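# Swap the two red-taped housing screws for new ones

## Task

At the two housing corners carrying red tape, take out each existing screw and deposit it in the reject dish (release is allowed once any part of it sits inside the dish), then fetch a fresh screw from the screw feeder and turn it into that same hole until the motor halts on its own at the torque limit, shown as stopped_at_torque=1; after that the screw must not be turned or moved again. A screw that was pressed in rather than turned must be fully unscrewed and driven again. Any fresh screw left over goes back on the feeder. After the final screw, raise the screwdriver well clear above the screw heads, release, and move away.

## Robot and tools

Robot: one UR3e arm (six joints: shoulder pan, shoulder lift, elbow, wrist 1, wrist 2, wrist 3) carrying a powered screwdriver. The tool point is the tip of the hex key when nothing presses on it; the key points along the tool point's +z axis and can be pushed back up to 12 mm. A flat block juts roughly 9 cm from the last joint's axis toward the screwdriver's -y and rotates with it, so watch its clearance. A thin vacuum sleeve around the key can hold a screw.

Frame: all poses are in the scene frame. Origin is on the table top under the arm base, +z up, +y to the left when facing along +x. Positions are metres, orientation is a quaternion written w first. The base may be slightly tilted and the printed tool position gets less accurate at long reach.

The row: every motion command is a row of 10 numbers: x, y, z, qw, qx, qy, qz, spindle, torque_limit, sleeve_vacuum. The first seven are an absolute target pose for the tool point (not an offset). spindle is in [-1, 1]: +1 spins the key clockwise at 500 rpm (drives in), -1 the opposite way; it needs 0.5 s to spin up and keeps running between calls until you send 0. torque_limit in [-1, 1] maps linearly to 0.3 N m (at -1) through 1.2 N m (at +1). sleeve_vacuum in [-1, 1]: above 0.01 holds a screw, otherwise releases it. The last three stay at whatever you last sent. Six optional extra numbers (0 to 1) scale each joint's stiffness in Joint positions order and persist.

execute_actions(actions): a list of actions; each action is a list of up to 15 rows, one row per 1/30 s step; if fewer than 15, the last row is held for the remaining steps. An empty list just reports state and images. A target more than 0.6 m from the current tool point along any tool axis is refused; if the first action is refused or any is malformed, nothing runs. Each step the commanded pose is clipped to 100 mm and 16 degrees from the measured one, so distant targets need several actions. Put the wanted quaternion in every row; do not copy a drifted reported one.

move(target, speed, stop_force, blocking): target is one row as above, an absolute pose reached by a straight path. speed is m/s, 0.002 to 0.5 (default 0.25), turning at up to twice that in rad/s; paths last 0.5 to 10 s. The tool numbers in the row are applied at the start. stop_force (5 to 24 N) ends the path when push against the motion rises that much above its pre-move value; use it only with very slow speed, not on moves that rotate, and omit it when backing off a surface. blocking=false returns after 0.5 s while motion continues (not allowed with stop_force); then use wait or stop before sending more. The result adds a move: line: done, contact, off_target, moving, held or fault, plus limits (paced = pose clipped, held = some steps blocked) and distance to target.

wait(seconds): 0 to 10, holds the last command and reports state. stop(): brakes a running move; the tool keeps running. zoom_image(camera, region): camera is cam_wrist (504x504 fisheye), region is [x0, y0, x1, y1] pixels from the top-left, at most 504 by 504. read_manual(section): only "licences"; no motion. finished_scene(scene): ends the current scene (give its number); irreversible.

Results: a state line with tool pose and velocities, Hand target (where the controller is now steering), joint positions and torques, Wrist force and Wrist torque in the tool's own axes (offset up to about 3.5 N, noise, saturation near 30 N; a press reads as force pointing back into the arm), step readings with HELD on restricted steps, and screwdriver data: turns (cumulative, positive clockwise), stopped_at_torque, screw_detected (1 when sleeve vacuum exceeds 30 kPa, meaning a head seals the sleeve), sleeve_vacuum_kpa. pose unreachable means the clearance check altered or blocked the command.

Screwing: place the tool point on the screw axis 2 mm below the head top and turn gently, spindle between -0.2 and 0.2; a negative value seats the key without advancing, a positive one also drives. While the screw turns, move the arm 0.7 mm along the axis per turn. Driving halts by itself at 95 % of torque_limit, setting stopped_at_torque=1; a new positive spindle only restarts after spindle was 0 or below for 0.5 s. Unscrewing never stops by itself; if turns stops changing, raise torque_limit. End actions with spindle 0.

Avoid: the arm is stiff, so commanding even slightly past a firm contact can trigger a fault. A joint reaching its load limit (pan and lift 50.2, elbow 26, each wrist 8.37 N m) or any external force of 150 N halts the arm for 10 s and drops the rest of the call. Motors warn at 70 °C and brake at 85 °C. Don't drop screws, slam, or knock anything off the table; loose items can get nudged occasionally, so recheck positions on the wrist camera.

Each tool is called after "Request:" as name(argument=value, ...), one argument or row to a line, values as JSON.

## Session

Request:
execute_actions(
  actions=[],
)

Scene clock: 0.00 s.
end_effector_position=(+0.2927, +0.0340, +0.2906) sleeve_vacuum_kpa=0 screw_detected=0 stopped_at_torque=0 turns=0.00 end_effector_quat_wxyz=(-0.195, +0.681, +0.706, +0.002) end_effector_velocity=(-0.000, -0.000, -0.000) end_effector_angular_velocity=(-0.001, -0.000, -0.000)
Joint positions: [-0.577 -1.58   0.667 -0.658 -1.571 -0.577]
Joint velocities: [-0. -0. -0. -0. -0. -0.]
Joint torques (N m, as the arm reports them, + toward a larger angle): no reading
Wrist force (N, on the end effector, along its own x y z axes, offset not removed): no reading
Wrist torque (N m, same axes, about the end effector's origin, offset not removed): no reading
Hand target: +0.293, +0.034, +0.291; -0.195, +0.681, +0.706, +0.002
Joint stiffness scale: [1. 1. 1. 1. 1. 1.]
camera_calibration (this result's frames):
cam_wrist: T_world_to_cam=[[-0.0213389, 0.969483, 0.244229, -0.00603945], [0.99969, 0.0238302, -0.0072502, -0.286556], [-0.012849, 0.243998, -0.969691, 0.539769], [0, 0, 0, 1]] pos_world=[0.293273, -0.119019, 0.522806]

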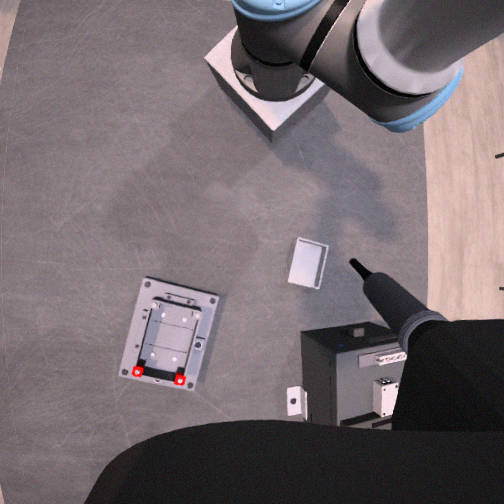

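Request:
zoom_image(
  camera="cam_wrist",
  region=[110, 270, 230, 400],
)

Request:
zoom_image(
  camera="cam_wrist",
  region=[280, 230, 430, 380],
)

Request:
zoom_image(
  camera="cam_wrist",
  region=[330, 240, 380, 290],
)

Region (110, 270, 230, 400) of cam_wrist's 504x504 image, scaled by 3.877, with more detail than that image has; it fills the left 465 columns of this view, and the rest is white.

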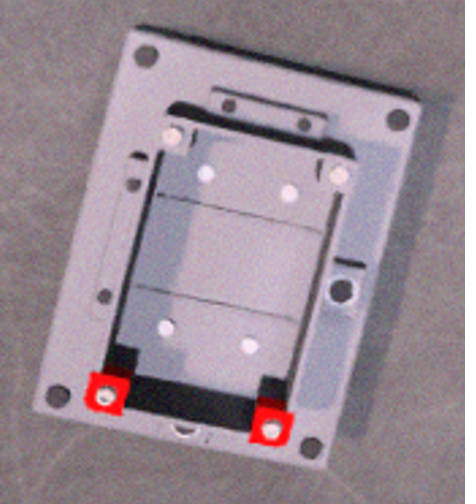

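Region (280, 230, 430, 380) of cam_wrist's 504x504 image, scaled by 3.360, with more detail than that image has.

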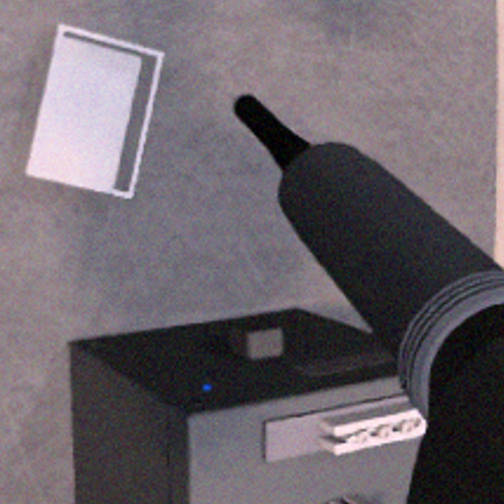

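Region (330, 240, 380, 290) of cam_wrist's 504x504 image, scaled by 10.080, with more detail than that image has.

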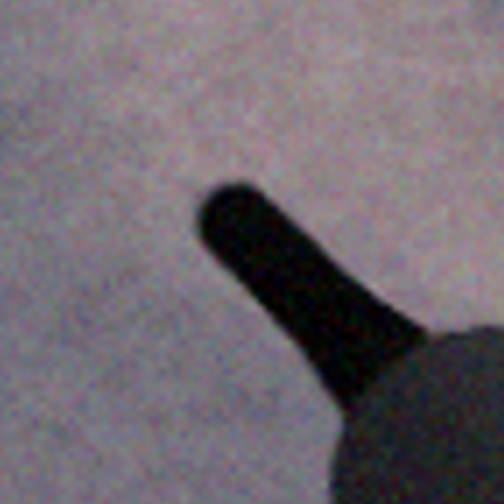

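Request:
move(
  target=[0.491,-0.125,0.09,0,0.9239,0.3827,0,0,1,0],
  speed=0.22,
)

Request:
wait(
  seconds=0.5,
)

Request:
zoom_image(
  camera="cam_wrist",
  region=[330, 240, 380, 290],
)

Request:
zoom_image(
  camera="cam_wrist",
  region=[270, 230, 370, 330],
)

Scene clock: 28.70 s.
end_effector_position=(+0.4905, -0.1250, +0.0907) sleeve_vacuum_kpa=0 screw_detected=0 stopped_at_torque=0 turns=0.00 end_effector_quat_wxyz=(-0.001, +0.924, +0.383, +0.000) end_effector_velocity=(+0.002, -0.003, -0.000) end_effector_angular_velocity=(-0.009, -0.006, -0.006)
Joint positions: [-0.654 -1.483  1.385 -1.86  -1.632  0.155]
Joint velocities: [ 0.002 -0.     0.006 -0.015 -0.004  0.007]
Joint torques (N m, as the arm reports them, + toward a larger angle): [  4.6  -19.48 -11.7   -2.99   0.77   0.15]
Wrist force (N, on the end effector, along its own x y z axes, offset not removed): [-0.9 1.4 1.1]
Wrist torque (N m, same axes, about the end effector's origin, offset not removed): [0.38 0.43 -0.17]
Hand target: +0.491, -0.125, +0.090; +0.000, +0.924, +0.383, -0.000
Off the commanded pose: 0.001 m, 0 deg.
Joint stiffness scale: [1. 1. 1. 1. 1. 1.]
move: done
camera_calibration (this result's frames):
cam_wrist: T_world_to_cam=[[0.696316, 0.716614, -0.0401022, -0.156731], [0.700088, -0.66582, 0.257994, -0.445215], [0.158181, -0.20772, -0.965314, 0.246494], [0, 0, 0, 1]] pos_world=[0.381834, -0.132916, 0.346521]

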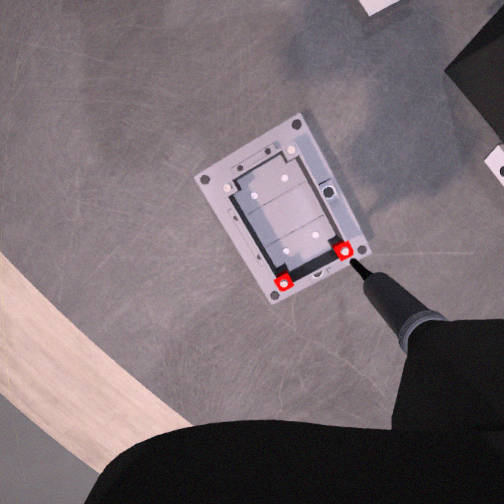

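Scene clock: 29.20 s.
end_effector_position=(+0.4909, -0.1255, +0.0907) sleeve_vacuum_kpa=0 screw_detected=0 stopped_at_torque=0 turns=0.00 end_effector_quat_wxyz=(+0.000, +0.924, +0.383, +0.000) end_effector_velocity=(+0.000, +0.000, +0.000) end_effector_angular_velocity=(-0.000, -0.000, +0.000)
Joint positions: [-0.654 -1.483  1.386 -1.863 -1.633  0.156]
Joint velocities: [ 0.001 -0.     0.    -0.001 -0.001  0.   ]
Joint torques (N m, as the arm reports them, + toward a larger angle): [  4.7  -19.69 -11.55  -2.93   0.76   0.15]
Wrist force (N, on the end effector, along its own x y z axes, offset not removed): [-0.7 0.0 1.5]
Wrist torque (N m, same axes, about the end effector's origin, offset not removed): [-0.04 0.30 -0.09]
Hand target: +0.491, -0.125, +0.090; +0.000, +0.924, +0.383, -0.000
Off the commanded pose: 0.001 m, 0 deg.
Joint stiffness scale: [1. 1. 1. 1. 1. 1.]
wait: 0.50 s; at rest by 0.17 s
camera_calibration (this result's frames):
cam_wrist: T_world_to_cam=[[0.697076, 0.715852, -0.0405039, -0.157056], [0.699135, -0.666093, 0.259866, -0.445655], [0.159047, -0.209464, -0.964795, 0.245604], [0, 0, 0, 1]] pos_world=[0.38199, -0.132974, 0.346407]

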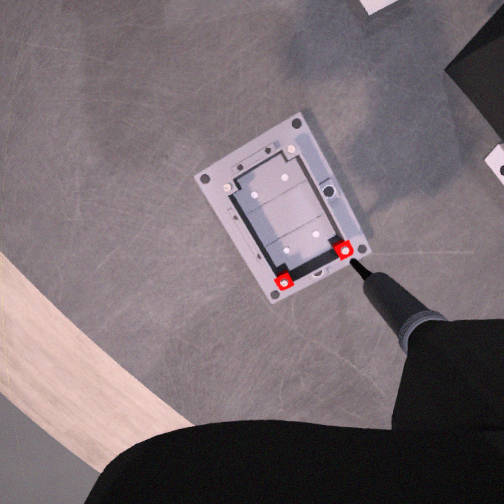

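Region (330, 240, 380, 290) of cam_wrist's 504x504 image, scaled by 10.080, with more detail than that image has.

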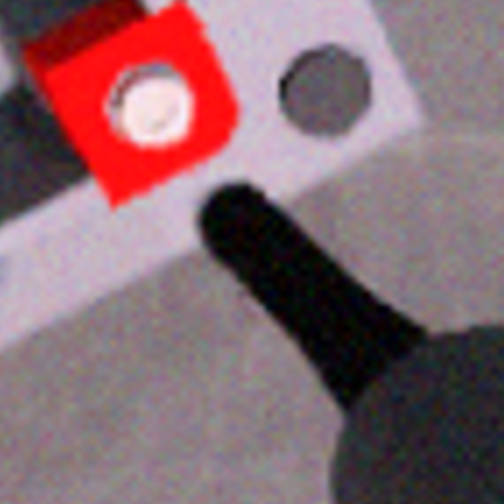

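Region (270, 230, 370, 330) of cam_wrist's 504x504 image, scaled by 5.040, with more detail than that image has.

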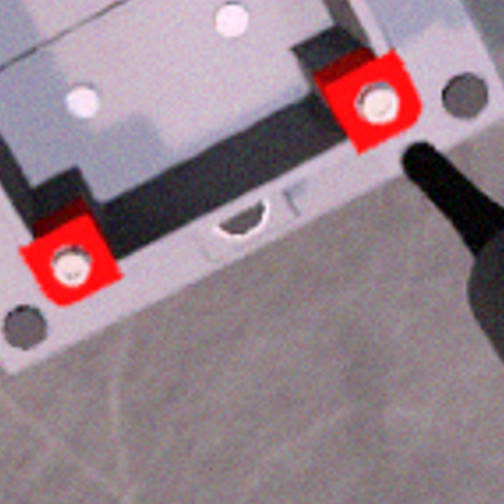

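Request:
execute_actions(
  actions=[
    [[0.4876,-0.1232,0.08,0,0.9239,0.3827,0,0,1,1]],
    [[0.4876,-0.1232,0.074,0,0.9239,0.3827,0,0,1,1]],
  ],
)

Request:
zoom_image(
  camera="cam_wrist",
  region=[330, 240, 380, 290],
)

Request:
move(
  target=[0.4876,-0.1232,0.055,0,0.9239,0.3827,0,0,1,1],
  speed=0.007,
  stop_force=5,
)

Request:
zoom_image(
  camera="cam_wrist",
  region=[330, 240, 380, 290],
)

Scene clock: 46.57 s.
end_effector_position=(+0.4891, -0.1231, +0.0769) sleeve_vacuum_kpa=14 screw_detected=0 stopped_at_torque=0 turns=0.00 end_effector_quat_wxyz=(+0.002, +0.924, +0.383, +0.002) end_effector_velocity=(+0.000, -0.000, -0.003) end_effector_angular_velocity=(-0.002, -0.003, +0.002)
Joint positions: [-0.656 -1.481  1.453 -1.935 -1.631  0.153]
Joint velocities: [-0.     0.001  0.014 -0.019 -0.    -0.002]
Joint torques (N m, as the arm reports them, + toward a larger angle): [  2.69 -17.19 -10.68  -2.96   0.8   -0.14]
Wrist force (N, on the end effector, along its own x y z axes, offset not removed): [0.3 1.2 -5.0]
Wrist torque (N m, same axes, about the end effector's origin, offset not removed): [0.61 -0.24 -0.22]
Hand target: +0.488, -0.123, +0.074; -0.000, +0.924, +0.383, -0.000
Off the commanded pose: 0.003 m, 0 deg.
Joint stiffness scale: [1. 1. 1. 1. 1. 1.]
Step readings (end_effector_position; steps 1 to 15: 1st action; 16 to 30: 2nd action):
0: (+0.4910, -0.1256, +0.0907)
1: (+0.4910, -0.1256, +0.0906)
2: (+0.4910, -0.1256, +0.0903)
4: (+0.4900, -0.1247, +0.0882)
8: (+0.4875, -0.1226, +0.0836)
15: (+0.4873, -0.1224, +0.0810)
16: (+0.4875, -0.1225, +0.0810)
17: (+0.4878, -0.1226, +0.0808)
19: (+0.4882, -0.1228, +0.0802)
23: (+0.4888, -0.1231, +0.0786)
30: end_effector_position above
camera_calibration (this result's frames):
cam_wrist: T_world_to_cam=[[0.696867, 0.716147, -0.0388591, -0.157997], [0.698573, -0.665503, 0.262872, -0.439065], [0.162394, -0.210333, -0.964048, 0.231362], [0, 0, 0, 1]] pos_world=[0.37925, -0.130387, 0.332323]

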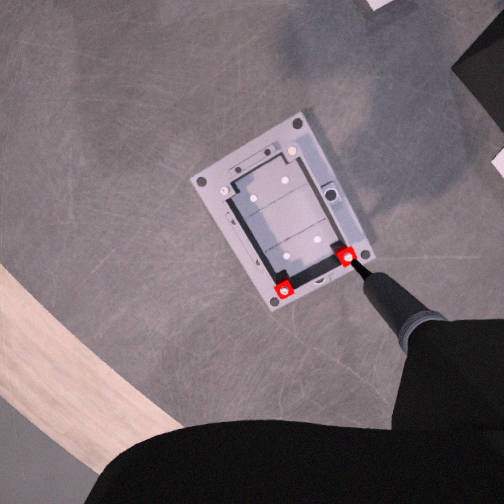

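Region (330, 240, 380, 290) of cam_wrist's 504x504 image, scaled by 10.080, with more detail than that image has.

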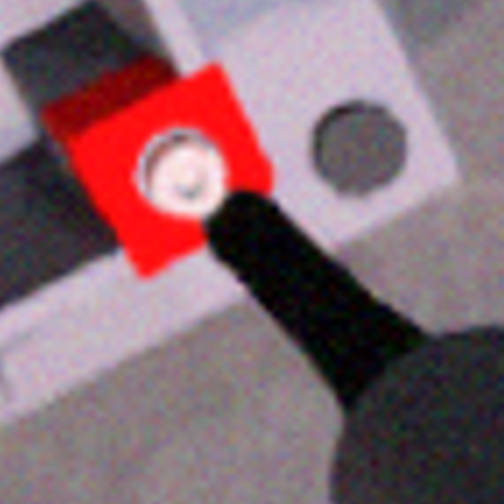

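Scene clock: 48.87 s.
end_effector_position=(+0.4917, -0.1241, +0.0688) sleeve_vacuum_kpa=14 screw_detected=0 stopped_at_torque=0 turns=0.00 end_effector_quat_wxyz=(+0.005, +0.924, +0.383, +0.005) end_effector_velocity=(+0.006, -0.004, +0.009) end_effector_angular_velocity=(-0.010, -0.018, -0.002)
Joint positions: [-0.657 -1.47   1.481 -1.983 -1.629  0.151]
Joint velocities: [-0.001 -0.014 -0.011  0.004  0.003  0.   ]
Joint torques (N m, as the arm reports them, + toward a larger angle): [  3.36 -17.24 -10.93  -2.52   0.57   0.05]
Wrist force (N, on the end effector, along its own x y z axes, offset not removed): [-1.0 -1.5 -5.5]
Wrist torque (N m, same axes, about the end effector's origin, offset not removed): [0.21 0.27 -0.05]
Hand target: +0.491, -0.124, +0.069; +0.004, +0.924, +0.383, +0.004
Off the commanded pose: 0.014 m, 1 deg.
Joint stiffness scale: [1. 1. 1. 1. 1. 1.]
move: contact
camera_calibration (this result's frames):
cam_wrist: T_world_to_cam=[[0.696366, 0.71678, -0.0360553, -0.159359], [0.697142, -0.663644, 0.271239, -0.439061], [0.170491, -0.214017, -0.961836, 0.218312], [0, 0, 0, 1]] pos_world=[0.37984, -0.130431, 0.323325]

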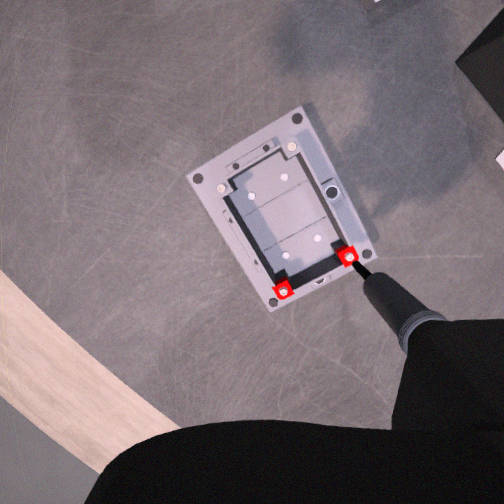

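Region (330, 240, 380, 290) of cam_wrist's 504x504 image, scaled by 10.080, with more detail than that image has.

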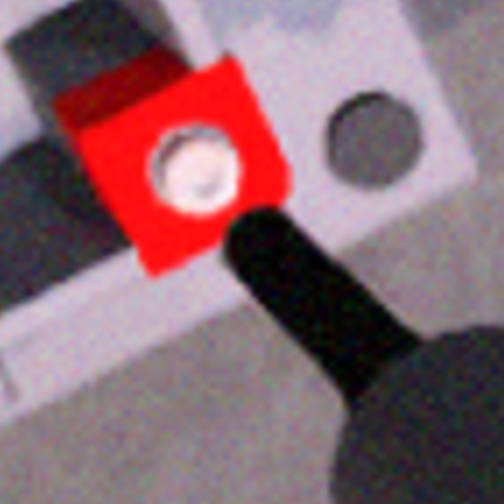

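Request:
execute_actions(
  actions=[
    [[0.49,-0.124,0.078,0,0.9239,0.3827,0,0,1,1],[0.49,-0.124,0.082,0,0.9239,0.3827,0,0,1,1],[0.49,-0.124,0.086,0,0.9239,0.3827,0,0,1,1],[0.49,-0.124,0.09,0,0.9239,0.3827,0,0,1,1]],
    [[0.4815,-0.1238,0.092,0,0.9239,0.3827,0,0,1,1]],
  ],
)

Request:
wait(
  seconds=0.5,
)

Request:
zoom_image(
  camera="cam_wrist",
  region=[330, 240, 380, 290],
)

Scene clock: 66.87 s.
end_effector_position=(+0.4831, -0.1246, +0.0922) sleeve_vacuum_kpa=14 screw_detected=0 stopped_at_torque=0 turns=0.00 end_effector_quat_wxyz=(+0.001, +0.924, +0.382, +0.000) end_effector_velocity=(-0.007, +0.003, -0.001) end_effector_angular_velocity=(+0.008, +0.008, +0.004)
Joint positions: [-0.665 -1.521  1.434 -1.875 -1.629  0.147]
Joint velocities: [-0.007 -0.017  0.023  0.005  0.004 -0.011]
Joint torques (N m, as the arm reports them, + toward a larger angle): [  3.33 -20.63 -11.56  -2.5    0.98  -0.1 ]
Wrist force (N, on the end effector, along its own x y z axes, offset not removed): [-0.3 2.0 1.6]
Wrist torque (N m, same axes, about the end effector's origin, offset not removed): [0.46 0.24 -0.24]
Hand target: +0.482, -0.124, +0.092; -0.000, +0.924, +0.383, -0.000
Off the commanded pose: 0.002 m, 0 deg.
Joint stiffness scale: [1. 1. 1. 1. 1. 1.]
Step readings (end_effector_position; steps 1 to 15: 1st action; 16 to 30: 2nd action):
0: (+0.4928, -0.1246, +0.0706)
1: (+0.4928, -0.1245, +0.0706)
2: (+0.4928, -0.1246, +0.0710)
4: (+0.4930, -0.1248, +0.0735)
8: (+0.4935, -0.1260, +0.0811)
15: (+0.4928, -0.1258, +0.0884)
16: (+0.4925, -0.1256, +0.0888)
17: (+0.4919, -0.1254, +0.0891)
19: (+0.4900, -0.1253, +0.0902)
23: (+0.4865, -0.1255, +0.0921)
30: end_effector_position above
camera_calibration (this result's frames):
cam_wrist: T_world_to_cam=[[0.698171, 0.714748, -0.0411412, -0.152782], [0.697891, -0.666635, 0.261811, -0.439624], [0.159703, -0.211501, -0.964242, 0.247904], [0, 0, 0, 1]] pos_world=[0.373886, -0.131436, 0.347852]

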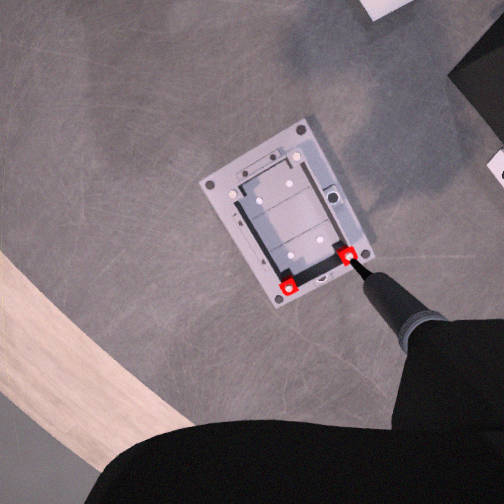

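Scene clock: 67.37 s.
end_effector_position=(+0.4821, -0.1240, +0.0920) sleeve_vacuum_kpa=14 screw_detected=0 stopped_at_torque=0 turns=0.00 end_effector_quat_wxyz=(+0.001, +0.924, +0.383, +0.000) end_effector_velocity=(-0.000, +0.000, -0.000) end_effector_angular_velocity=(-0.000, +0.000, +0.001)
Joint positions: [-0.666 -1.524  1.438 -1.874 -1.628  0.145]
Joint velocities: [ 0.001 -0.     0.001 -0.    -0.001 -0.001]
Joint torques (N m, as the arm reports them, + toward a larger angle): [  3.48 -19.84 -11.59  -2.54   1.03  -0.15]
Wrist force (N, on the end effector, along its own x y z axes, offset not removed): [-0.2 1.2 2.0]
Wrist torque (N m, same axes, about the end effector's origin, offset not removed): [0.33 0.25 -0.13]
Hand target: +0.482, -0.124, +0.092; -0.000, +0.924, +0.383, -0.000
Off the commanded pose: 0.001 m, 0 deg.
Joint stiffness scale: [1. 1. 1. 1. 1. 1.]
wait: 0.50 s; at rest by 0.17 s
camera_calibration (this result's frames):
cam_wrist: T_world_to_cam=[[0.697329, 0.71558, -0.0409653, -0.152026], [0.698933, -0.666217, 0.260092, -0.438758], [0.158825, -0.210002, -0.964714, 0.248649], [0, 0, 0, 1]] pos_world=[0.373183, -0.131304, 0.347765]

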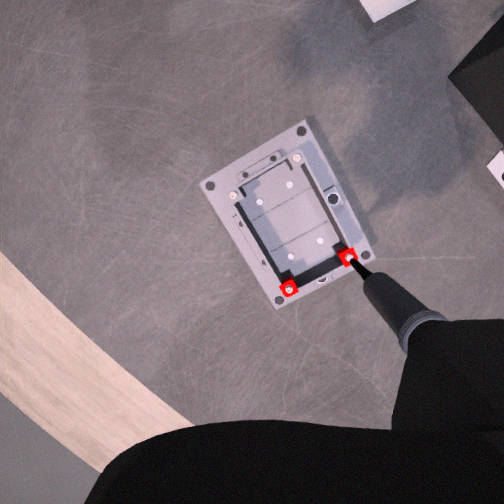

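Region (330, 240, 380, 290) of cam_wrist's 504x504 image, scaled by 10.080, with more detail than that image has.

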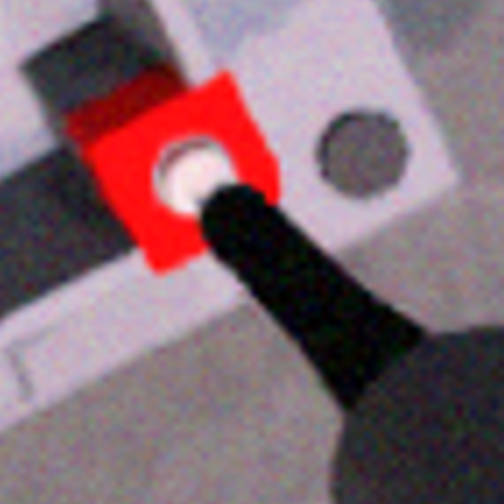

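Request:
execute_actions(
  actions=[
    [[0.4824,-0.1237,0.086,0,0.9239,0.3827,0,0,1,1]],
    [[0.4822,-0.1237,0.0828,0,0.9239,0.3827,0,-0.1,1,1]],
    [[0.4818,-0.1236,0.0805,0,0.9239,0.3827,0,-0.1,1,1]],
    [[0.4815,-0.1234,0.0785,0,0.9239,0.3827,0,-0.1,1,1]],
    [[0.4815,-0.1234,0.0785,0,0.9239,0.3827,0,0,1,1]],
  ],
)

Request:
zoom_image(
  camera="cam_wrist",
  region=[330, 240, 380, 290],
)

Scene clock: 89.87 s.
end_effector_position=(+0.4822, -0.1238, +0.0801) sleeve_vacuum_kpa=40 screw_detected=1 stopped_at_torque=0 turns=-1.24 end_effector_quat_wxyz=(+0.001, +0.924, +0.383, +0.001) end_effector_velocity=(+0.000, +0.000, -0.000) end_effector_angular_velocity=(-0.000, +0.000, +0.001)
Joint positions: [-0.668 -1.511  1.478 -1.93  -1.628  0.143]
Joint velocities: [ 0.001  0.     0.    -0.    -0.    -0.   ]
Joint torques (N m, as the arm reports them, + toward a larger angle): [  2.79 -18.12 -10.81  -3.11   1.12  -0.17]
Wrist force (N, on the end effector, along its own x y z axes, offset not removed): [-1.7 -0.4 -3.2]
Wrist torque (N m, same axes, about the end effector's origin, offset not removed): [0.19 0.15 -0.15]
Hand target: +0.481, -0.123, +0.079; -0.000, +0.924, +0.383, -0.000
Off the commanded pose: 0.002 m, 0 deg.
Joint stiffness scale: [1. 1. 1. 1. 1. 1.]
Step readings (end_effector_position; steps 1 to 15: 1st action; 16 to 30: 2nd action; 31 to 45: 3rd action; 46 to 60: 4th action; 61 to 75: 5th action):
0: (+0.4821, -0.1240, +0.0920)
1: (+0.4821, -0.1240, +0.0920)
2: (+0.4821, -0.1240, +0.0918)
4: (+0.4820, -0.1238, +0.0909)
8: (+0.4816, -0.1233, +0.0884)
15: (+0.4820, -0.1236, +0.0869)
16: (+0.4821, -0.1236, +0.0868)
17: (+0.4822, -0.1237, +0.0866)
19: (+0.4821, -0.1236, +0.0859)
23: (+0.4819, -0.1233, +0.0844)
30: (+0.4821, -0.1235, +0.0836)
31: (+0.4822, -0.1235, +0.0836)
32: (+0.4822, -0.1236, +0.0835)
34: (+0.4821, -0.1235, +0.0830)
38: (+0.4820, -0.1237, +0.0821)
45: (+0.4820, -0.1238, +0.0814)
46: (+0.4820, -0.1238, +0.0813)
47: (+0.4820, -0.1238, +0.0812)
49: (+0.4822, -0.1238, +0.0811)
53: (+0.4822, -0.1238, +0.0806)
60: (+0.4822, -0.1238, +0.0802)
61: (+0.4822, -0.1238, +0.0802)
62: (+0.4822, -0.1238, +0.0802)
64: (+0.4822, -0.1238, +0.0802)
68: (+0.4822, -0.1238, +0.0801)
75: end_effector_position above
camera_calibration (this result's frames):
cam_wrist: T_world_to_cam=[[0.69683, 0.716078, -0.0407573, -0.152495], [0.699053, -0.665352, 0.261977, -0.4357], [0.160478, -0.211045, -0.964213, 0.236238], [0, 0, 0, 1]] pos_world=[0.37293, -0.130838, 0.335712]

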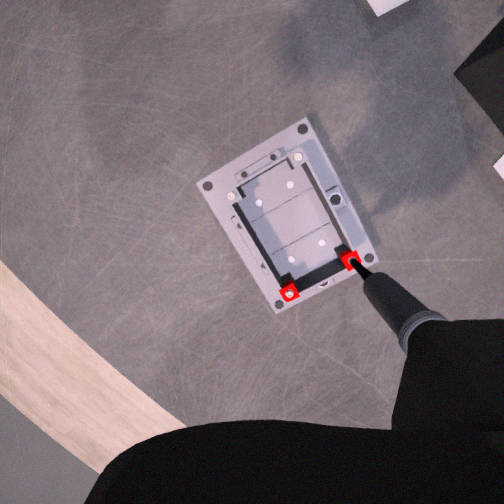

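Region (330, 240, 380, 290) of cam_wrist's 504x504 image, scaled by 10.080, with more detail than that image has.

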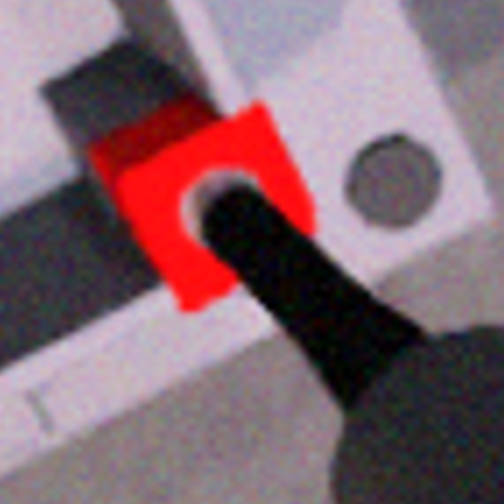

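Request:
execute_actions(
  actions=[
    [[0.4812,-0.1234,0.0797,0,0.9239,0.3827,0,-1,1,1]],
    [[0.4812,-0.1234,0.0822,0,0.9239,0.3827,0,-1,1,1]],
    [[0.4812,-0.1234,0.0852,0,0.9239,0.3827,0,-1,1,1]],
    [[0.4812,-0.1234,0.0882,0,0.9239,0.3827,0,-1,1,1]],
    [[0.4815,-0.1235,0.0912,0,0.9239,0.3827,0,-1,1,1]],
    [[0.4817,-0.1236,0.0942,0,0.9239,0.3827,0,-1,1,1]],
    [[0.482,-0.1236,0.097,0,0.9239,0.3827,0,0,1,1],[0.482,-0.1236,0.099,0,0.9239,0.3827,0,0,1,1],[0.482,-0.1236,0.101,0,0.9239,0.3827,0,0,1,1],[0.482,-0.1236,0.103,0,0.9239,0.3827,0,0,1,1],[0.482,-0.1236,0.105,0,0.9239,0.3827,0,0,1,1]],
  ],
)

Request:
zoom_image(
  camera="cam_wrist",
  region=[330, 240, 380, 290],
)

Scene clock: 107.60 s.
end_effector_position=(+0.4831, -0.1245, +0.1036) sleeve_vacuum_kpa=40 screw_detected=1 stopped_at_torque=0 turns=-24.29 end_effector_quat_wxyz=(+0.002, +0.924, +0.383, +0.001) end_effector_velocity=(-0.004, +0.003, +0.006) end_effector_angular_velocity=(+0.009, +0.014, +0.000)
Joint positions: [-0.665 -1.536  1.401 -1.829 -1.628  0.145]
Joint velocities: [ 0.002 -0.001 -0.036  0.054 -0.001  0.003]
Joint torques (N m, as the arm reports them, + toward a larger angle): [  4.06 -19.85 -12.43  -2.59   0.75   0.16]
Wrist force (N, on the end effector, along its own x y z axes, offset not removed): [-0.5 1.3 2.3]
Wrist torque (N m, same axes, about the end effector's origin, offset not removed): [0.33 0.33 -0.12]
Hand target: +0.482, -0.124, +0.105; +0.000, +0.924, +0.383, +0.000
Off the commanded pose: 0.002 m, 0 deg.
Joint stiffness scale: [1. 1. 1. 1. 1. 1.]
Step readings (end_effector_position; steps 1 to 15: 1st action; 16 to 30: 2nd action; 31 to 45: 3rd action; 46 to 60: 4th action; 61 to 75: 5th action; 76 to 90: 6th action; 91 to 105: 7th action):
0: (+0.4822, -0.1238, +0.0801)
1: (+0.4822, -0.1238, +0.0801)
2: (+0.4822, -0.1238, +0.0801)
4: (+0.4822, -0.1238, +0.0801)
8: (+0.4822, -0.1238, +0.0804)
15: (+0.4822, -0.1238, +0.0807)
16: (+0.4822, -0.1238, +0.0807)
17: (+0.4822, -0.1238, +0.0809)
19: (+0.4822, -0.1238, +0.0814)
23: (+0.4822, -0.1238, +0.0824)
30: (+0.4822, -0.1238, +0.0831)
31: (+0.4822, -0.1238, +0.0832)
32: (+0.4822, -0.1238, +0.0833)
34: (+0.4822, -0.1239, +0.0840)
38: (+0.4822, -0.1239, +0.0852)
45: (+0.4822, -0.1239, +0.0860)
46: (+0.4822, -0.1239, +0.0861)
47: (+0.4822, -0.1239, +0.0863)
49: (+0.4822, -0.1239, +0.0870)
53: (+0.4823, -0.1240, +0.0882)
60: (+0.4822, -0.1239, +0.0889)
61: (+0.4822, -0.1239, +0.0889)
62: (+0.4821, -0.1238, +0.0890)
64: (+0.4823, -0.1240, +0.0897)
68: (+0.4820, -0.1238, +0.0903)
75: (+0.4817, -0.1236, +0.0908)
76: (+0.4817, -0.1236, +0.0908)
77: (+0.4816, -0.1235, +0.0909)
79: (+0.4817, -0.1236, +0.0914)
83: (+0.4819, -0.1239, +0.0926)
90: (+0.4817, -0.1238, +0.0933)
91: (+0.4817, -0.1237, +0.0934)
92: (+0.4816, -0.1237, +0.0935)
94: (+0.4818, -0.1237, +0.0945)
98: (+0.4828, -0.1244, +0.0990)
105: end_effector_position above
camera_calibration (this result's frames):
cam_wrist: T_world_to_cam=[[0.697175, 0.715826, -0.0392508, -0.152017], [0.698373, -0.665771, 0.262726, -0.44271], [0.161934, -0.210578, -0.964072, 0.25794], [0, 0, 0, 1]] pos_world=[0.37339, -0.131609, 0.359017]

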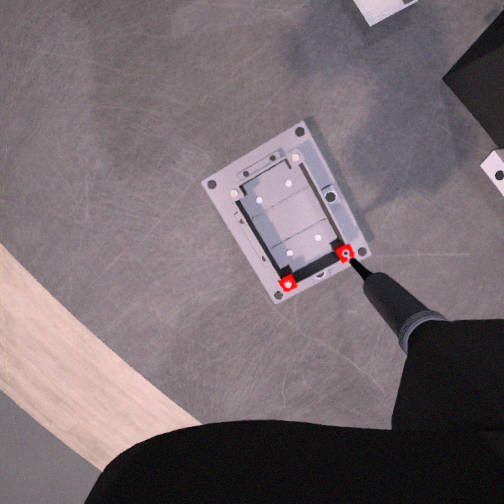

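Region (330, 240, 380, 290) of cam_wrist's 504x504 image, scaled by 10.080, with more detail than that image has.

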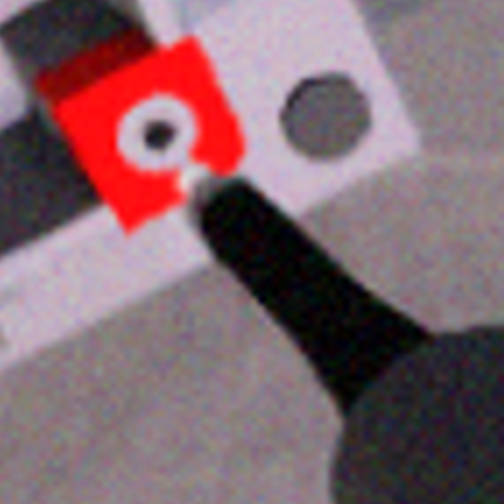

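Request:
move(
  target=[0.297,0.113,0.07,0,0.9239,0.3827,0,0,1,1],
  speed=0.25,
)

Scene clock: 116.97 s.
end_effector_position=(+0.2960, +0.1143, +0.0699) sleeve_vacuum_kpa=40 screw_detected=1 stopped_at_torque=0 turns=-24.29 end_effector_quat_wxyz=(-0.002, +0.923, +0.385, -0.000) end_effector_velocity=(+0.002, -0.004, +0.000) end_effector_angular_velocity=(-0.013, -0.003, -0.015)
Joint positions: [ 0.031 -2.048  2.428 -2.217 -1.858  0.81 ]
Joint velocities: [ 0.012  0.011 -0.006 -0.005 -0.016  0.027]
Joint torques (N m, as the arm reports them, + toward a larger angle): [  3.74  -7.13 -10.88  -3.35   0.57   0.16]
Wrist force (N, on the end effector, along its own x y z axes, offset not removed): [-0.6 2.0 1.1]
Wrist torque (N m, same axes, about the end effector's origin, offset not removed): [0.55 0.28 -0.18]
Hand target: +0.297, +0.113, +0.070; -0.000, +0.924, +0.383, +0.000
Off the commanded pose: 0.002 m, 0 deg.
Joint stiffness scale: [1. 1. 1. 1. 1. 1.]
move: done
camera_calibration (this result's frames):
cam_wrist: T_world_to_cam=[[0.69421, 0.718684, -0.0395638, -0.193265], [0.702374, -0.664393, 0.255447, -0.145091], [0.1573, -0.205122, -0.966013, 0.30691], [0, 0, 0, 1]] pos_world=[0.187798, 0.105453, 0.325896]

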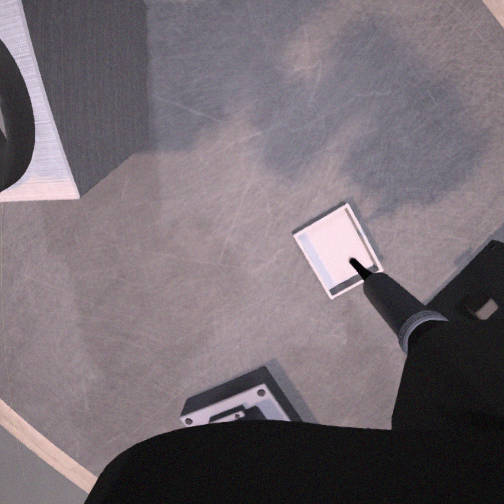

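Request:
move(
  target=[0.305,0.115,0.022,0,0.9239,0.3827,0,0,1,1],
  speed=0.08,
)

Request:
execute_actions(
  actions=[
    [[0.305,0.115,0.022,0,0.9239,0.3827,0,0,1,0]],
  ],
)

Request:
move(
  target=[0.345,0.15,0.195,0,0.9239,0.3827,0,0,1,0],
  speed=0.25,
)

Request:
move(
  target=[0.445,0.19,0.205,0,0.9239,0.3827,0,0,1,1],
  speed=0.15,
)

Request:
wait(
  seconds=0.5,
)

Request:
zoom_image(
  camera="cam_wrist",
  region=[310, 210, 390, 290],
)

Scene clock: 138.20 s.
end_effector_position=(+0.3045, +0.1149, +0.0223) sleeve_vacuum_kpa=40 screw_detected=1 stopped_at_torque=0 turns=-24.29 end_effector_quat_wxyz=(-0.000, +0.924, +0.383, -0.001) end_effector_velocity=(+0.005, +0.000, +0.001) end_effector_angular_velocity=(+0.001, -0.015, -0.002)
Joint positions: [-0.032 -1.819  2.551 -2.587 -1.845  0.751]
Joint velocities: [-0.001  0.005  0.007 -0.027  0.001 -0.003]
Joint torques (N m, as the arm reports them, + toward a larger angle): [ 3.14 -8.01 -7.25 -3.21  0.89 -0.16]
Wrist force (N, on the end effector, along its own x y z axes, offset not removed): [-1.3 0.4 0.5]
Wrist torque (N m, same axes, about the end effector's origin, offset not removed): [0.11 0.35 -0.04]
Hand target: +0.305, +0.115, +0.022; -0.000, +0.924, +0.383, -0.000
Off the commanded pose: 0.001 m, 0 deg.
Joint stiffness scale: [1. 1. 1. 1. 1. 1.]
move: done
camera_calibration (this result's frames):
cam_wrist: T_world_to_cam=[[0.697029, 0.715797, -0.0422551, -0.201882], [0.699724, -0.666137, 0.258162, -0.137526], [0.156644, -0.209514, -0.965177, 0.260349], [0, 0, 0, 1]] pos_world=[0.196166, 0.107442, 0.278256]

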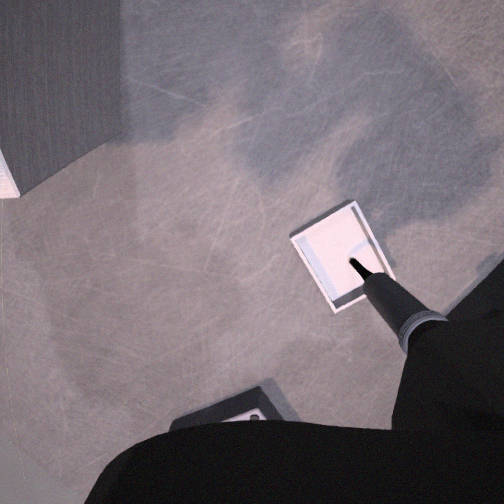

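Scene clock: 138.70 s.
end_effector_position=(+0.3055, +0.1148, +0.0225) sleeve_vacuum_kpa=0 screw_detected=0 stopped_at_torque=0 turns=-24.29 end_effector_quat_wxyz=(+0.001, +0.924, +0.382, +0.000) end_effector_velocity=(+0.001, -0.001, +0.000) end_effector_angular_velocity=(-0.001, -0.001, -0.001)
Joint positions: [-0.032 -1.818  2.552 -2.591 -1.845  0.75 ]
Joint velocities: [-0.001  0.    -0.    -0.002 -0.001 -0.   ]
Joint torques (N m, as the arm reports them, + toward a larger angle): [ 3.22 -7.95 -7.42 -3.38  0.88 -0.28]
Wrist force (N, on the end effector, along its own x y z axes, offset not removed): [-0.9 2.0 0.9]
Wrist torque (N m, same axes, about the end effector's origin, offset not removed): [0.45 0.35 -0.09]
Hand target: +0.305, +0.115, +0.022; +0.000, +0.924, +0.383, -0.000
Off the commanded pose: 0.001 m, 0 deg.
Joint stiffness scale: [1. 1. 1. 1. 1. 1.]
Step readings (end_effector_position):
0: (+0.3045, +0.1149, +0.0223)
1: (+0.3046, +0.1149, +0.0223)
2: (+0.3048, +0.1148, +0.0223)
4: (+0.3050, +0.1148, +0.0224)
8: (+0.3053, +0.1148, +0.0224)
15: end_effector_position above
camera_calibration (this result's frames):
cam_wrist: T_world_to_cam=[[0.697512, 0.715445, -0.0401821, -0.202702], [0.698615, -0.666487, 0.260254, -0.138012], [0.159417, -0.209603, -0.964704, 0.259566], [0, 0, 0, 1]] pos_world=[0.196425, 0.107444, 0.278177]

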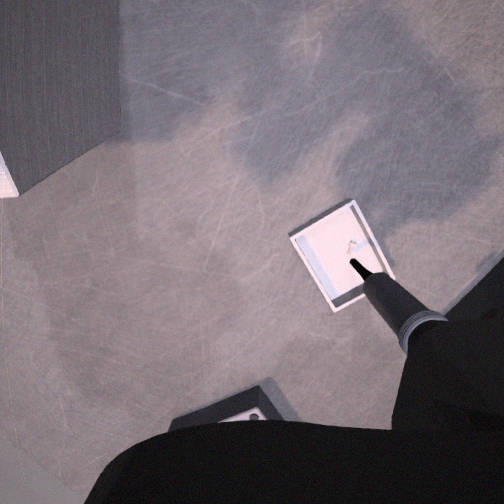

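Scene clock: 140.93 s.
end_effector_position=(+0.3461, +0.1509, +0.1952) sleeve_vacuum_kpa=0 screw_detected=0 stopped_at_torque=0 turns=-24.29 end_effector_quat_wxyz=(-0.001, +0.924, +0.383, +0.003) end_effector_velocity=(-0.003, -0.003, -0.001) end_effector_angular_velocity=(-0.014, +0.018, -0.009)
Joint positions: [ 0.354 -1.8    1.673 -1.61  -1.929  1.143]
Joint velocities: [ 0.006  0.019 -0.03   0.037 -0.008  0.024]
Joint torques (N m, as the arm reports them, + toward a larger angle): [  4.17 -11.4  -12.47  -3.     0.31   0.17]
Wrist force (N, on the end effector, along its own x y z axes, offset not removed): [0.1 1.0 1.1]
Wrist torque (N m, same axes, about the end effector's origin, offset not removed): [0.32 0.07 -0.14]
Hand target: +0.345, +0.150, +0.195; -0.000, +0.924, +0.383, +0.000
Off the commanded pose: 0.001 m, 0 deg.
Joint stiffness scale: [1. 1. 1. 1. 1. 1.]
move: done
camera_calibration (this result's frames):
cam_wrist: T_world_to_cam=[[0.696119, 0.717077, -0.0349139, -0.250676], [0.69925, -0.666188, 0.259313, -0.187319], [0.162688, -0.204926, -0.965162, 0.425537], [0, 0, 0, 1]] pos_world=[0.236253, 0.142168, 0.450534]

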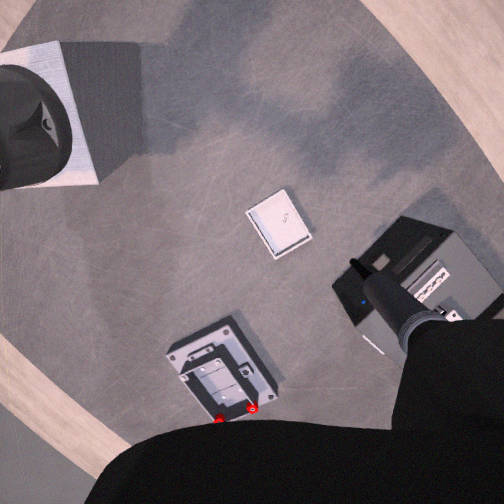

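Scene clock: 142.40 s.
end_effector_position=(+0.4465, +0.1908, +0.2048) sleeve_vacuum_kpa=14 screw_detected=0 stopped_at_torque=0 turns=-24.29 end_effector_quat_wxyz=(-0.001, +0.924, +0.383, +0.005) end_effector_velocity=(+0.000, -0.002, +0.003) end_effector_angular_velocity=(-0.018, +0.027, -0.001)
Joint positions: [ 0.368 -1.345  1.101 -1.493 -1.931  1.158]
Joint velocities: [ 0.006  0.059 -0.121  0.099 -0.008  0.02 ]
Joint torques (N m, as the arm reports them, + toward a larger angle): [  7.08 -17.17 -12.52  -3.08   0.23   0.15]
Wrist force (N, on the end effector, along its own x y z axes, offset not removed): [-1.2 1.3 -0.7]
Wrist torque (N m, same axes, about the end effector's origin, offset not removed): [0.25 0.32 -0.19]
Hand target: +0.445, +0.190, +0.205; -0.000, +0.924, +0.383, +0.001
Off the commanded pose: 0.002 m, 1 deg.
Joint stiffness scale: [1. 1. 1. 1. 1. 1.]
move: done
camera_calibration (this result's frames):
cam_wrist: T_world_to_cam=[[0.6977, 0.715757, -0.0301154, -0.350256], [0.696684, -0.668116, 0.261251, -0.232326], [0.166871, -0.203255, -0.964801, 0.424329], [0, 0, 0, 1]] pos_world=[0.335423, 0.181724, 0.459541]

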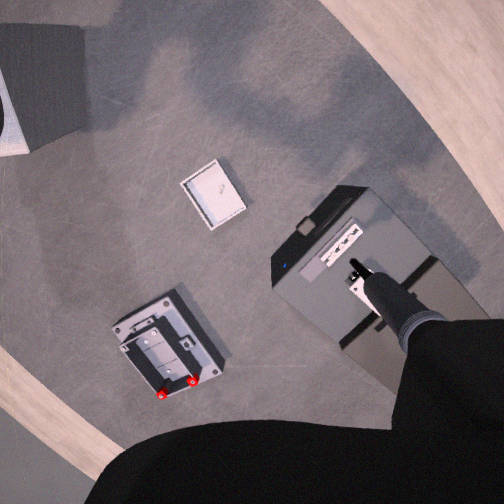

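Scene clock: 142.90 s.
end_effector_position=(+0.4455, +0.1899, +0.2050) sleeve_vacuum_kpa=14 screw_detected=0 stopped_at_torque=0 turns=-24.29 end_effector_quat_wxyz=(-0.000, +0.924, +0.383, +0.001) end_effector_velocity=(-0.001, -0.001, -0.001) end_effector_angular_velocity=(-0.003, +0.004, -0.000)
Joint positions: [ 0.369 -1.336  1.081 -1.473 -1.932  1.162]
Joint velocities: [-0.001  0.002 -0.004  0.008 -0.002  0.002]
Joint torques (N m, as the arm reports them, + toward a larger angle): [  7.18 -17.89 -12.66  -3.07   0.27   0.09]
Wrist force (N, on the end effector, along its own x y z axes, offset not removed): [0.2 3.5 1.8]
Wrist torque (N m, same axes, about the end effector's origin, offset not removed): [0.99 0.00 -0.31]
Hand target: +0.445, +0.190, +0.205; -0.000, +0.924, +0.383, +0.001
Off the commanded pose: 0.000 m, 0 deg.
Joint stiffness scale: [1. 1. 1. 1. 1. 1.]
wait: 0.50 s; at rest by 0.17 s
camera_calibration (this result's frames):
cam_wrist: T_world_to_cam=[[0.697508, 0.715584, -0.0377203, -0.34725], [0.698412, -0.667107, 0.259209, -0.232801], [0.160322, -0.207145, -0.965084, 0.428305], [0, 0, 0, 1]] pos_world=[0.336134, 0.181905, 0.460597]

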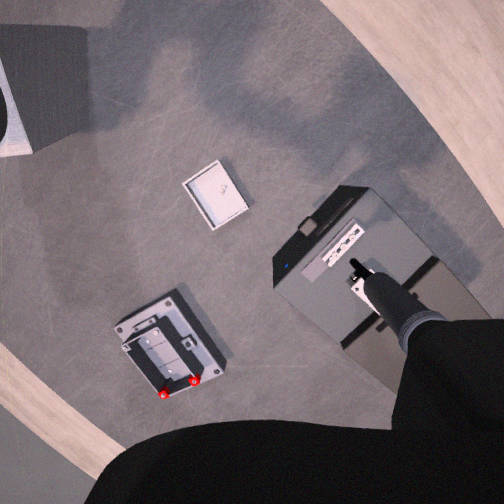

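Region (310, 210, 390, 290) of cam_wrist's 504x504 image, scaled by 6.300, with more detail than that image has.

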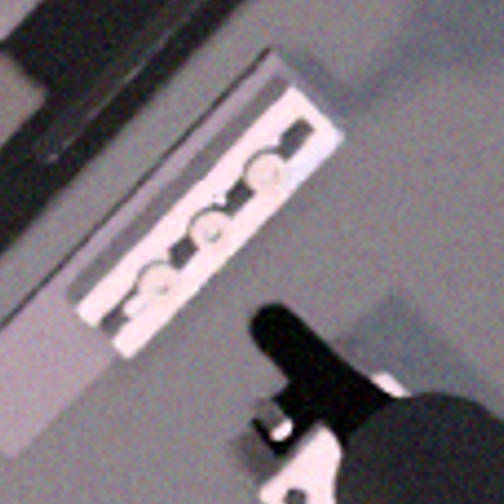

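Request:
move(
  target=[0.4422,0.1945,0.179,0,0.9239,0.3827,0,0,1,1],
  speed=0.05,
)

Request:
wait(
  seconds=0.4,
)

Request:
zoom_image(
  camera="cam_wrist",
  region=[320, 235, 380, 295],
)

Scene clock: 155.87 s.
end_effector_position=(+0.4407, +0.1943, +0.1788) sleeve_vacuum_kpa=14 screw_detected=0 stopped_at_torque=0 turns=-24.29 end_effector_quat_wxyz=(+0.000, +0.924, +0.383, -0.003) end_effector_velocity=(+0.005, +0.002, -0.000) end_effector_angular_velocity=(+0.006, -0.018, -0.003)
Joint positions: [ 0.36  -1.345  1.214 -1.593 -1.932  1.154]
Joint velocities: [-0.001 -0.008  0.027 -0.04  -0.001 -0.005]
Joint torques (N m, as the arm reports them, + toward a larger angle): [  5.65 -19.56 -11.8   -3.4    0.45  -0.18]
Wrist force (N, on the end effector, along its own x y z axes, offset not removed): [-0.6 1.1 2.5]
Wrist torque (N m, same axes, about the end effector's origin, offset not removed): [0.29 0.35 -0.24]
Hand target: +0.442, +0.194, +0.179; +0.000, +0.924, +0.383, -0.000
Off the commanded pose: 0.002 m, 0 deg.
Joint stiffness scale: [1. 1. 1. 1. 1. 1.]
move: done
camera_calibration (this result's frames):
cam_wrist: T_world_to_cam=[[0.696162, 0.716448, -0.0453889, -0.346246], [0.701125, -0.664968, 0.257374, -0.221055], [0.154213, -0.210997, -0.965245, 0.408121], [0, 0, 0, 1]] pos_world=[0.333093, 0.187185, 0.435115]

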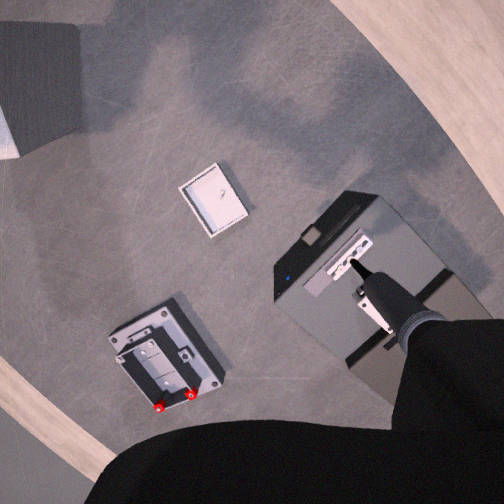

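Scene clock: 156.27 s.
end_effector_position=(+0.4418, +0.1946, +0.1788) sleeve_vacuum_kpa=14 screw_detected=0 stopped_at_torque=0 turns=-24.29 end_effector_quat_wxyz=(+0.000, +0.924, +0.383, -0.001) end_effector_velocity=(+0.001, -0.000, +0.000) end_effector_angular_velocity=(+0.000, -0.003, -0.001)
Joint positions: [ 0.36  -1.346  1.218 -1.599 -1.932  1.153]
Joint velocities: [-0.    -0.001  0.002 -0.004 -0.001 -0.001]
Joint torques (N m, as the arm reports them, + toward a larger angle): [  5.8  -19.15 -11.84  -3.45   0.57  -0.22]
Wrist force (N, on the end effector, along its own x y z axes, offset not removed): [-0.7 1.4 2.7]
Wrist torque (N m, same axes, about the end effector's origin, offset not removed): [0.37 0.46 -0.19]
Hand target: +0.442, +0.194, +0.179; +0.000, +0.924, +0.383, -0.000
Off the commanded pose: 0.000 m, 0 deg.
Joint stiffness scale: [1. 1. 1. 1. 1. 1.]
wait: 0.40 s; at rest by 0.17 s
camera_calibration (this result's frames):
cam_wrist: T_world_to_cam=[[0.696757, 0.716064, -0.0422156, -0.347974], [0.699857, -0.665726, 0.258862, -0.221141], [0.157258, -0.209909, -0.964991, 0.406452], [0, 0, 0, 1]] pos_world=[0.333303, 0.18727, 0.434778]

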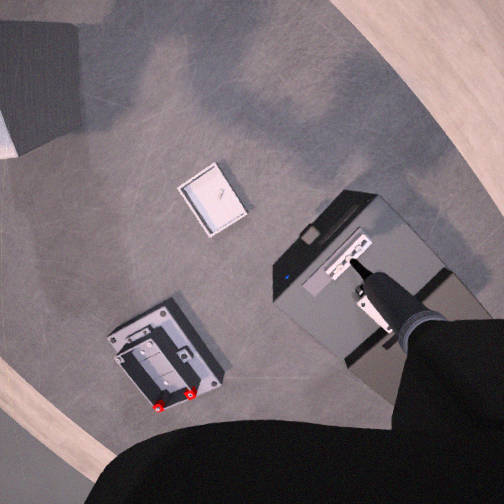

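Region (320, 235, 380, 295) of cam_wrist's 504x504 image, scaled by 8.400, with more detail than that image has.

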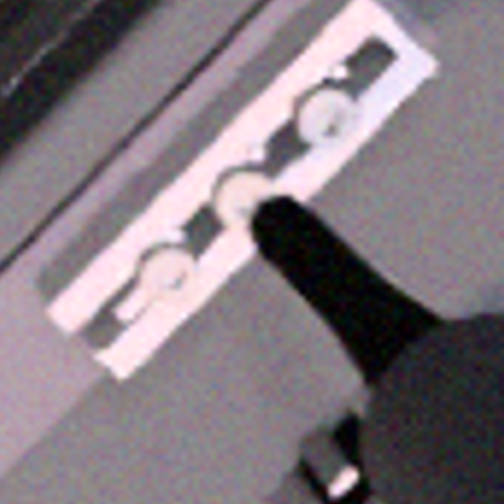

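Request:
execute_actions(
  actions=[
    [[0.4423,0.1941,0.172,0,0.9239,0.3827,0,0,1,1]],
    [[0.4422,0.1941,0.169,0,0.9239,0.3827,0,0,1,1]],
    [[0.442,0.194,0.167,0,0.9239,0.3827,0,0,1,1]],
    [[0.4417,0.1938,0.165,0,0.9239,0.3827,0,-0.1,1,1]],
    [[0.4417,0.1938,0.165,0,0.9239,0.3827,0,0,1,1]],
  ],
)

Request:
zoom_image(
  camera="cam_wrist",
  region=[320, 235, 380, 295],
)

Scene clock: 168.17 s.
end_effector_position=(+0.4426, +0.1942, +0.1666) sleeve_vacuum_kpa=40 screw_detected=1 stopped_at_torque=0 turns=-24.70 end_effector_quat_wxyz=(+0.000, +0.924, +0.383, +0.002) end_effector_velocity=(-0.000, -0.001, -0.000) end_effector_angular_velocity=(-0.001, +0.000, -0.000)
Joint positions: [ 0.345 -1.356  1.29  -1.671 -1.93   1.137]
Joint velocities: [-0.001 -0.     0.001 -0.    -0.001 -0.   ]
Joint torques (N m, as the arm reports them, + toward a larger angle): [  4.93 -17.24 -11.03  -3.39   0.54  -0.19]
Wrist force (N, on the end effector, along its own x y z axes, offset not removed): [0.0 1.2 -1.6]
Wrist torque (N m, same axes, about the end effector's origin, offset not removed): [0.44 -0.15 -0.16]
Hand target: +0.442, +0.194, +0.165; +0.000, +0.924, +0.383, -0.000
Off the commanded pose: 0.002 m, 0 deg.
Joint stiffness scale: [1. 1. 1. 1. 1. 1.]
Step readings (end_effector_position; steps 1 to 15: 1st action; 16 to 30: 2nd action; 31 to 45: 3rd action; 46 to 60: 4th action; 61 to 75: 5th action):
0: (+0.4419, +0.1947, +0.1789)
1: (+0.4420, +0.1947, +0.1788)
2: (+0.4420, +0.1946, +0.1786)
4: (+0.4418, +0.1943, +0.1772)
8: (+0.4410, +0.1938, +0.1738)
15: (+0.4412, +0.1939, +0.1719)
16: (+0.4413, +0.1939, +0.1719)
17: (+0.4414, +0.1940, +0.1717)
19: (+0.4414, +0.1939, +0.1711)
23: (+0.4413, +0.1939, +0.1696)
30: (+0.4416, +0.1941, +0.1689)
31: (+0.4416, +0.1941, +0.1688)
32: (+0.4416, +0.1941, +0.1687)
34: (+0.4417, +0.1940, +0.1684)
38: (+0.4421, +0.1941, +0.1683)
45: (+0.4425, +0.1944, +0.1683)
46: (+0.4425, +0.1945, +0.1682)
47: (+0.4424, +0.1945, +0.1681)
49: (+0.4420, +0.1942, +0.1672)
53: (+0.4422, +0.1941, +0.1667)
60: (+0.4425, +0.1942, +0.1666)
61: (+0.4425, +0.1942, +0.1666)
62: (+0.4425, +0.1942, +0.1666)
64: (+0.4425, +0.1942, +0.1666)
68: (+0.4425, +0.1942, +0.1666)
75: end_effector_position above
camera_calibration (this result's frames):
cam_wrist: T_world_to_cam=[[0.697434, 0.715661, -0.0376096, -0.349748], [0.698223, -0.666742, 0.260654, -0.218171], [0.161464, -0.208049, -0.964699, 0.392186], [0, 0, 0, 1]] pos_world=[0.332934, 0.186432, 0.422055]

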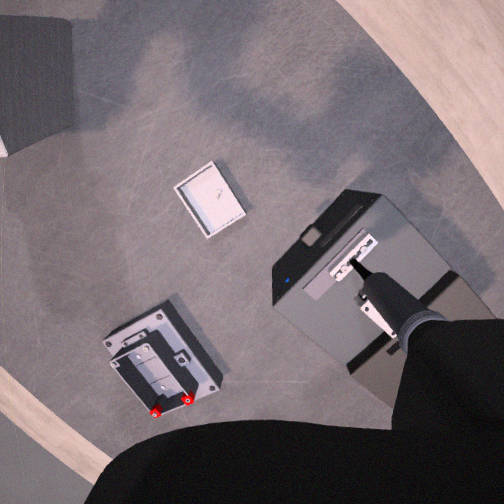

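Region (320, 235, 380, 295) of cam_wrist's 504x504 image, scaled by 8.400, with more detail than that image has.

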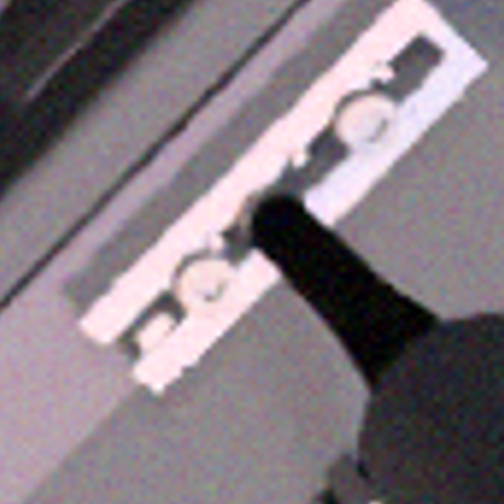

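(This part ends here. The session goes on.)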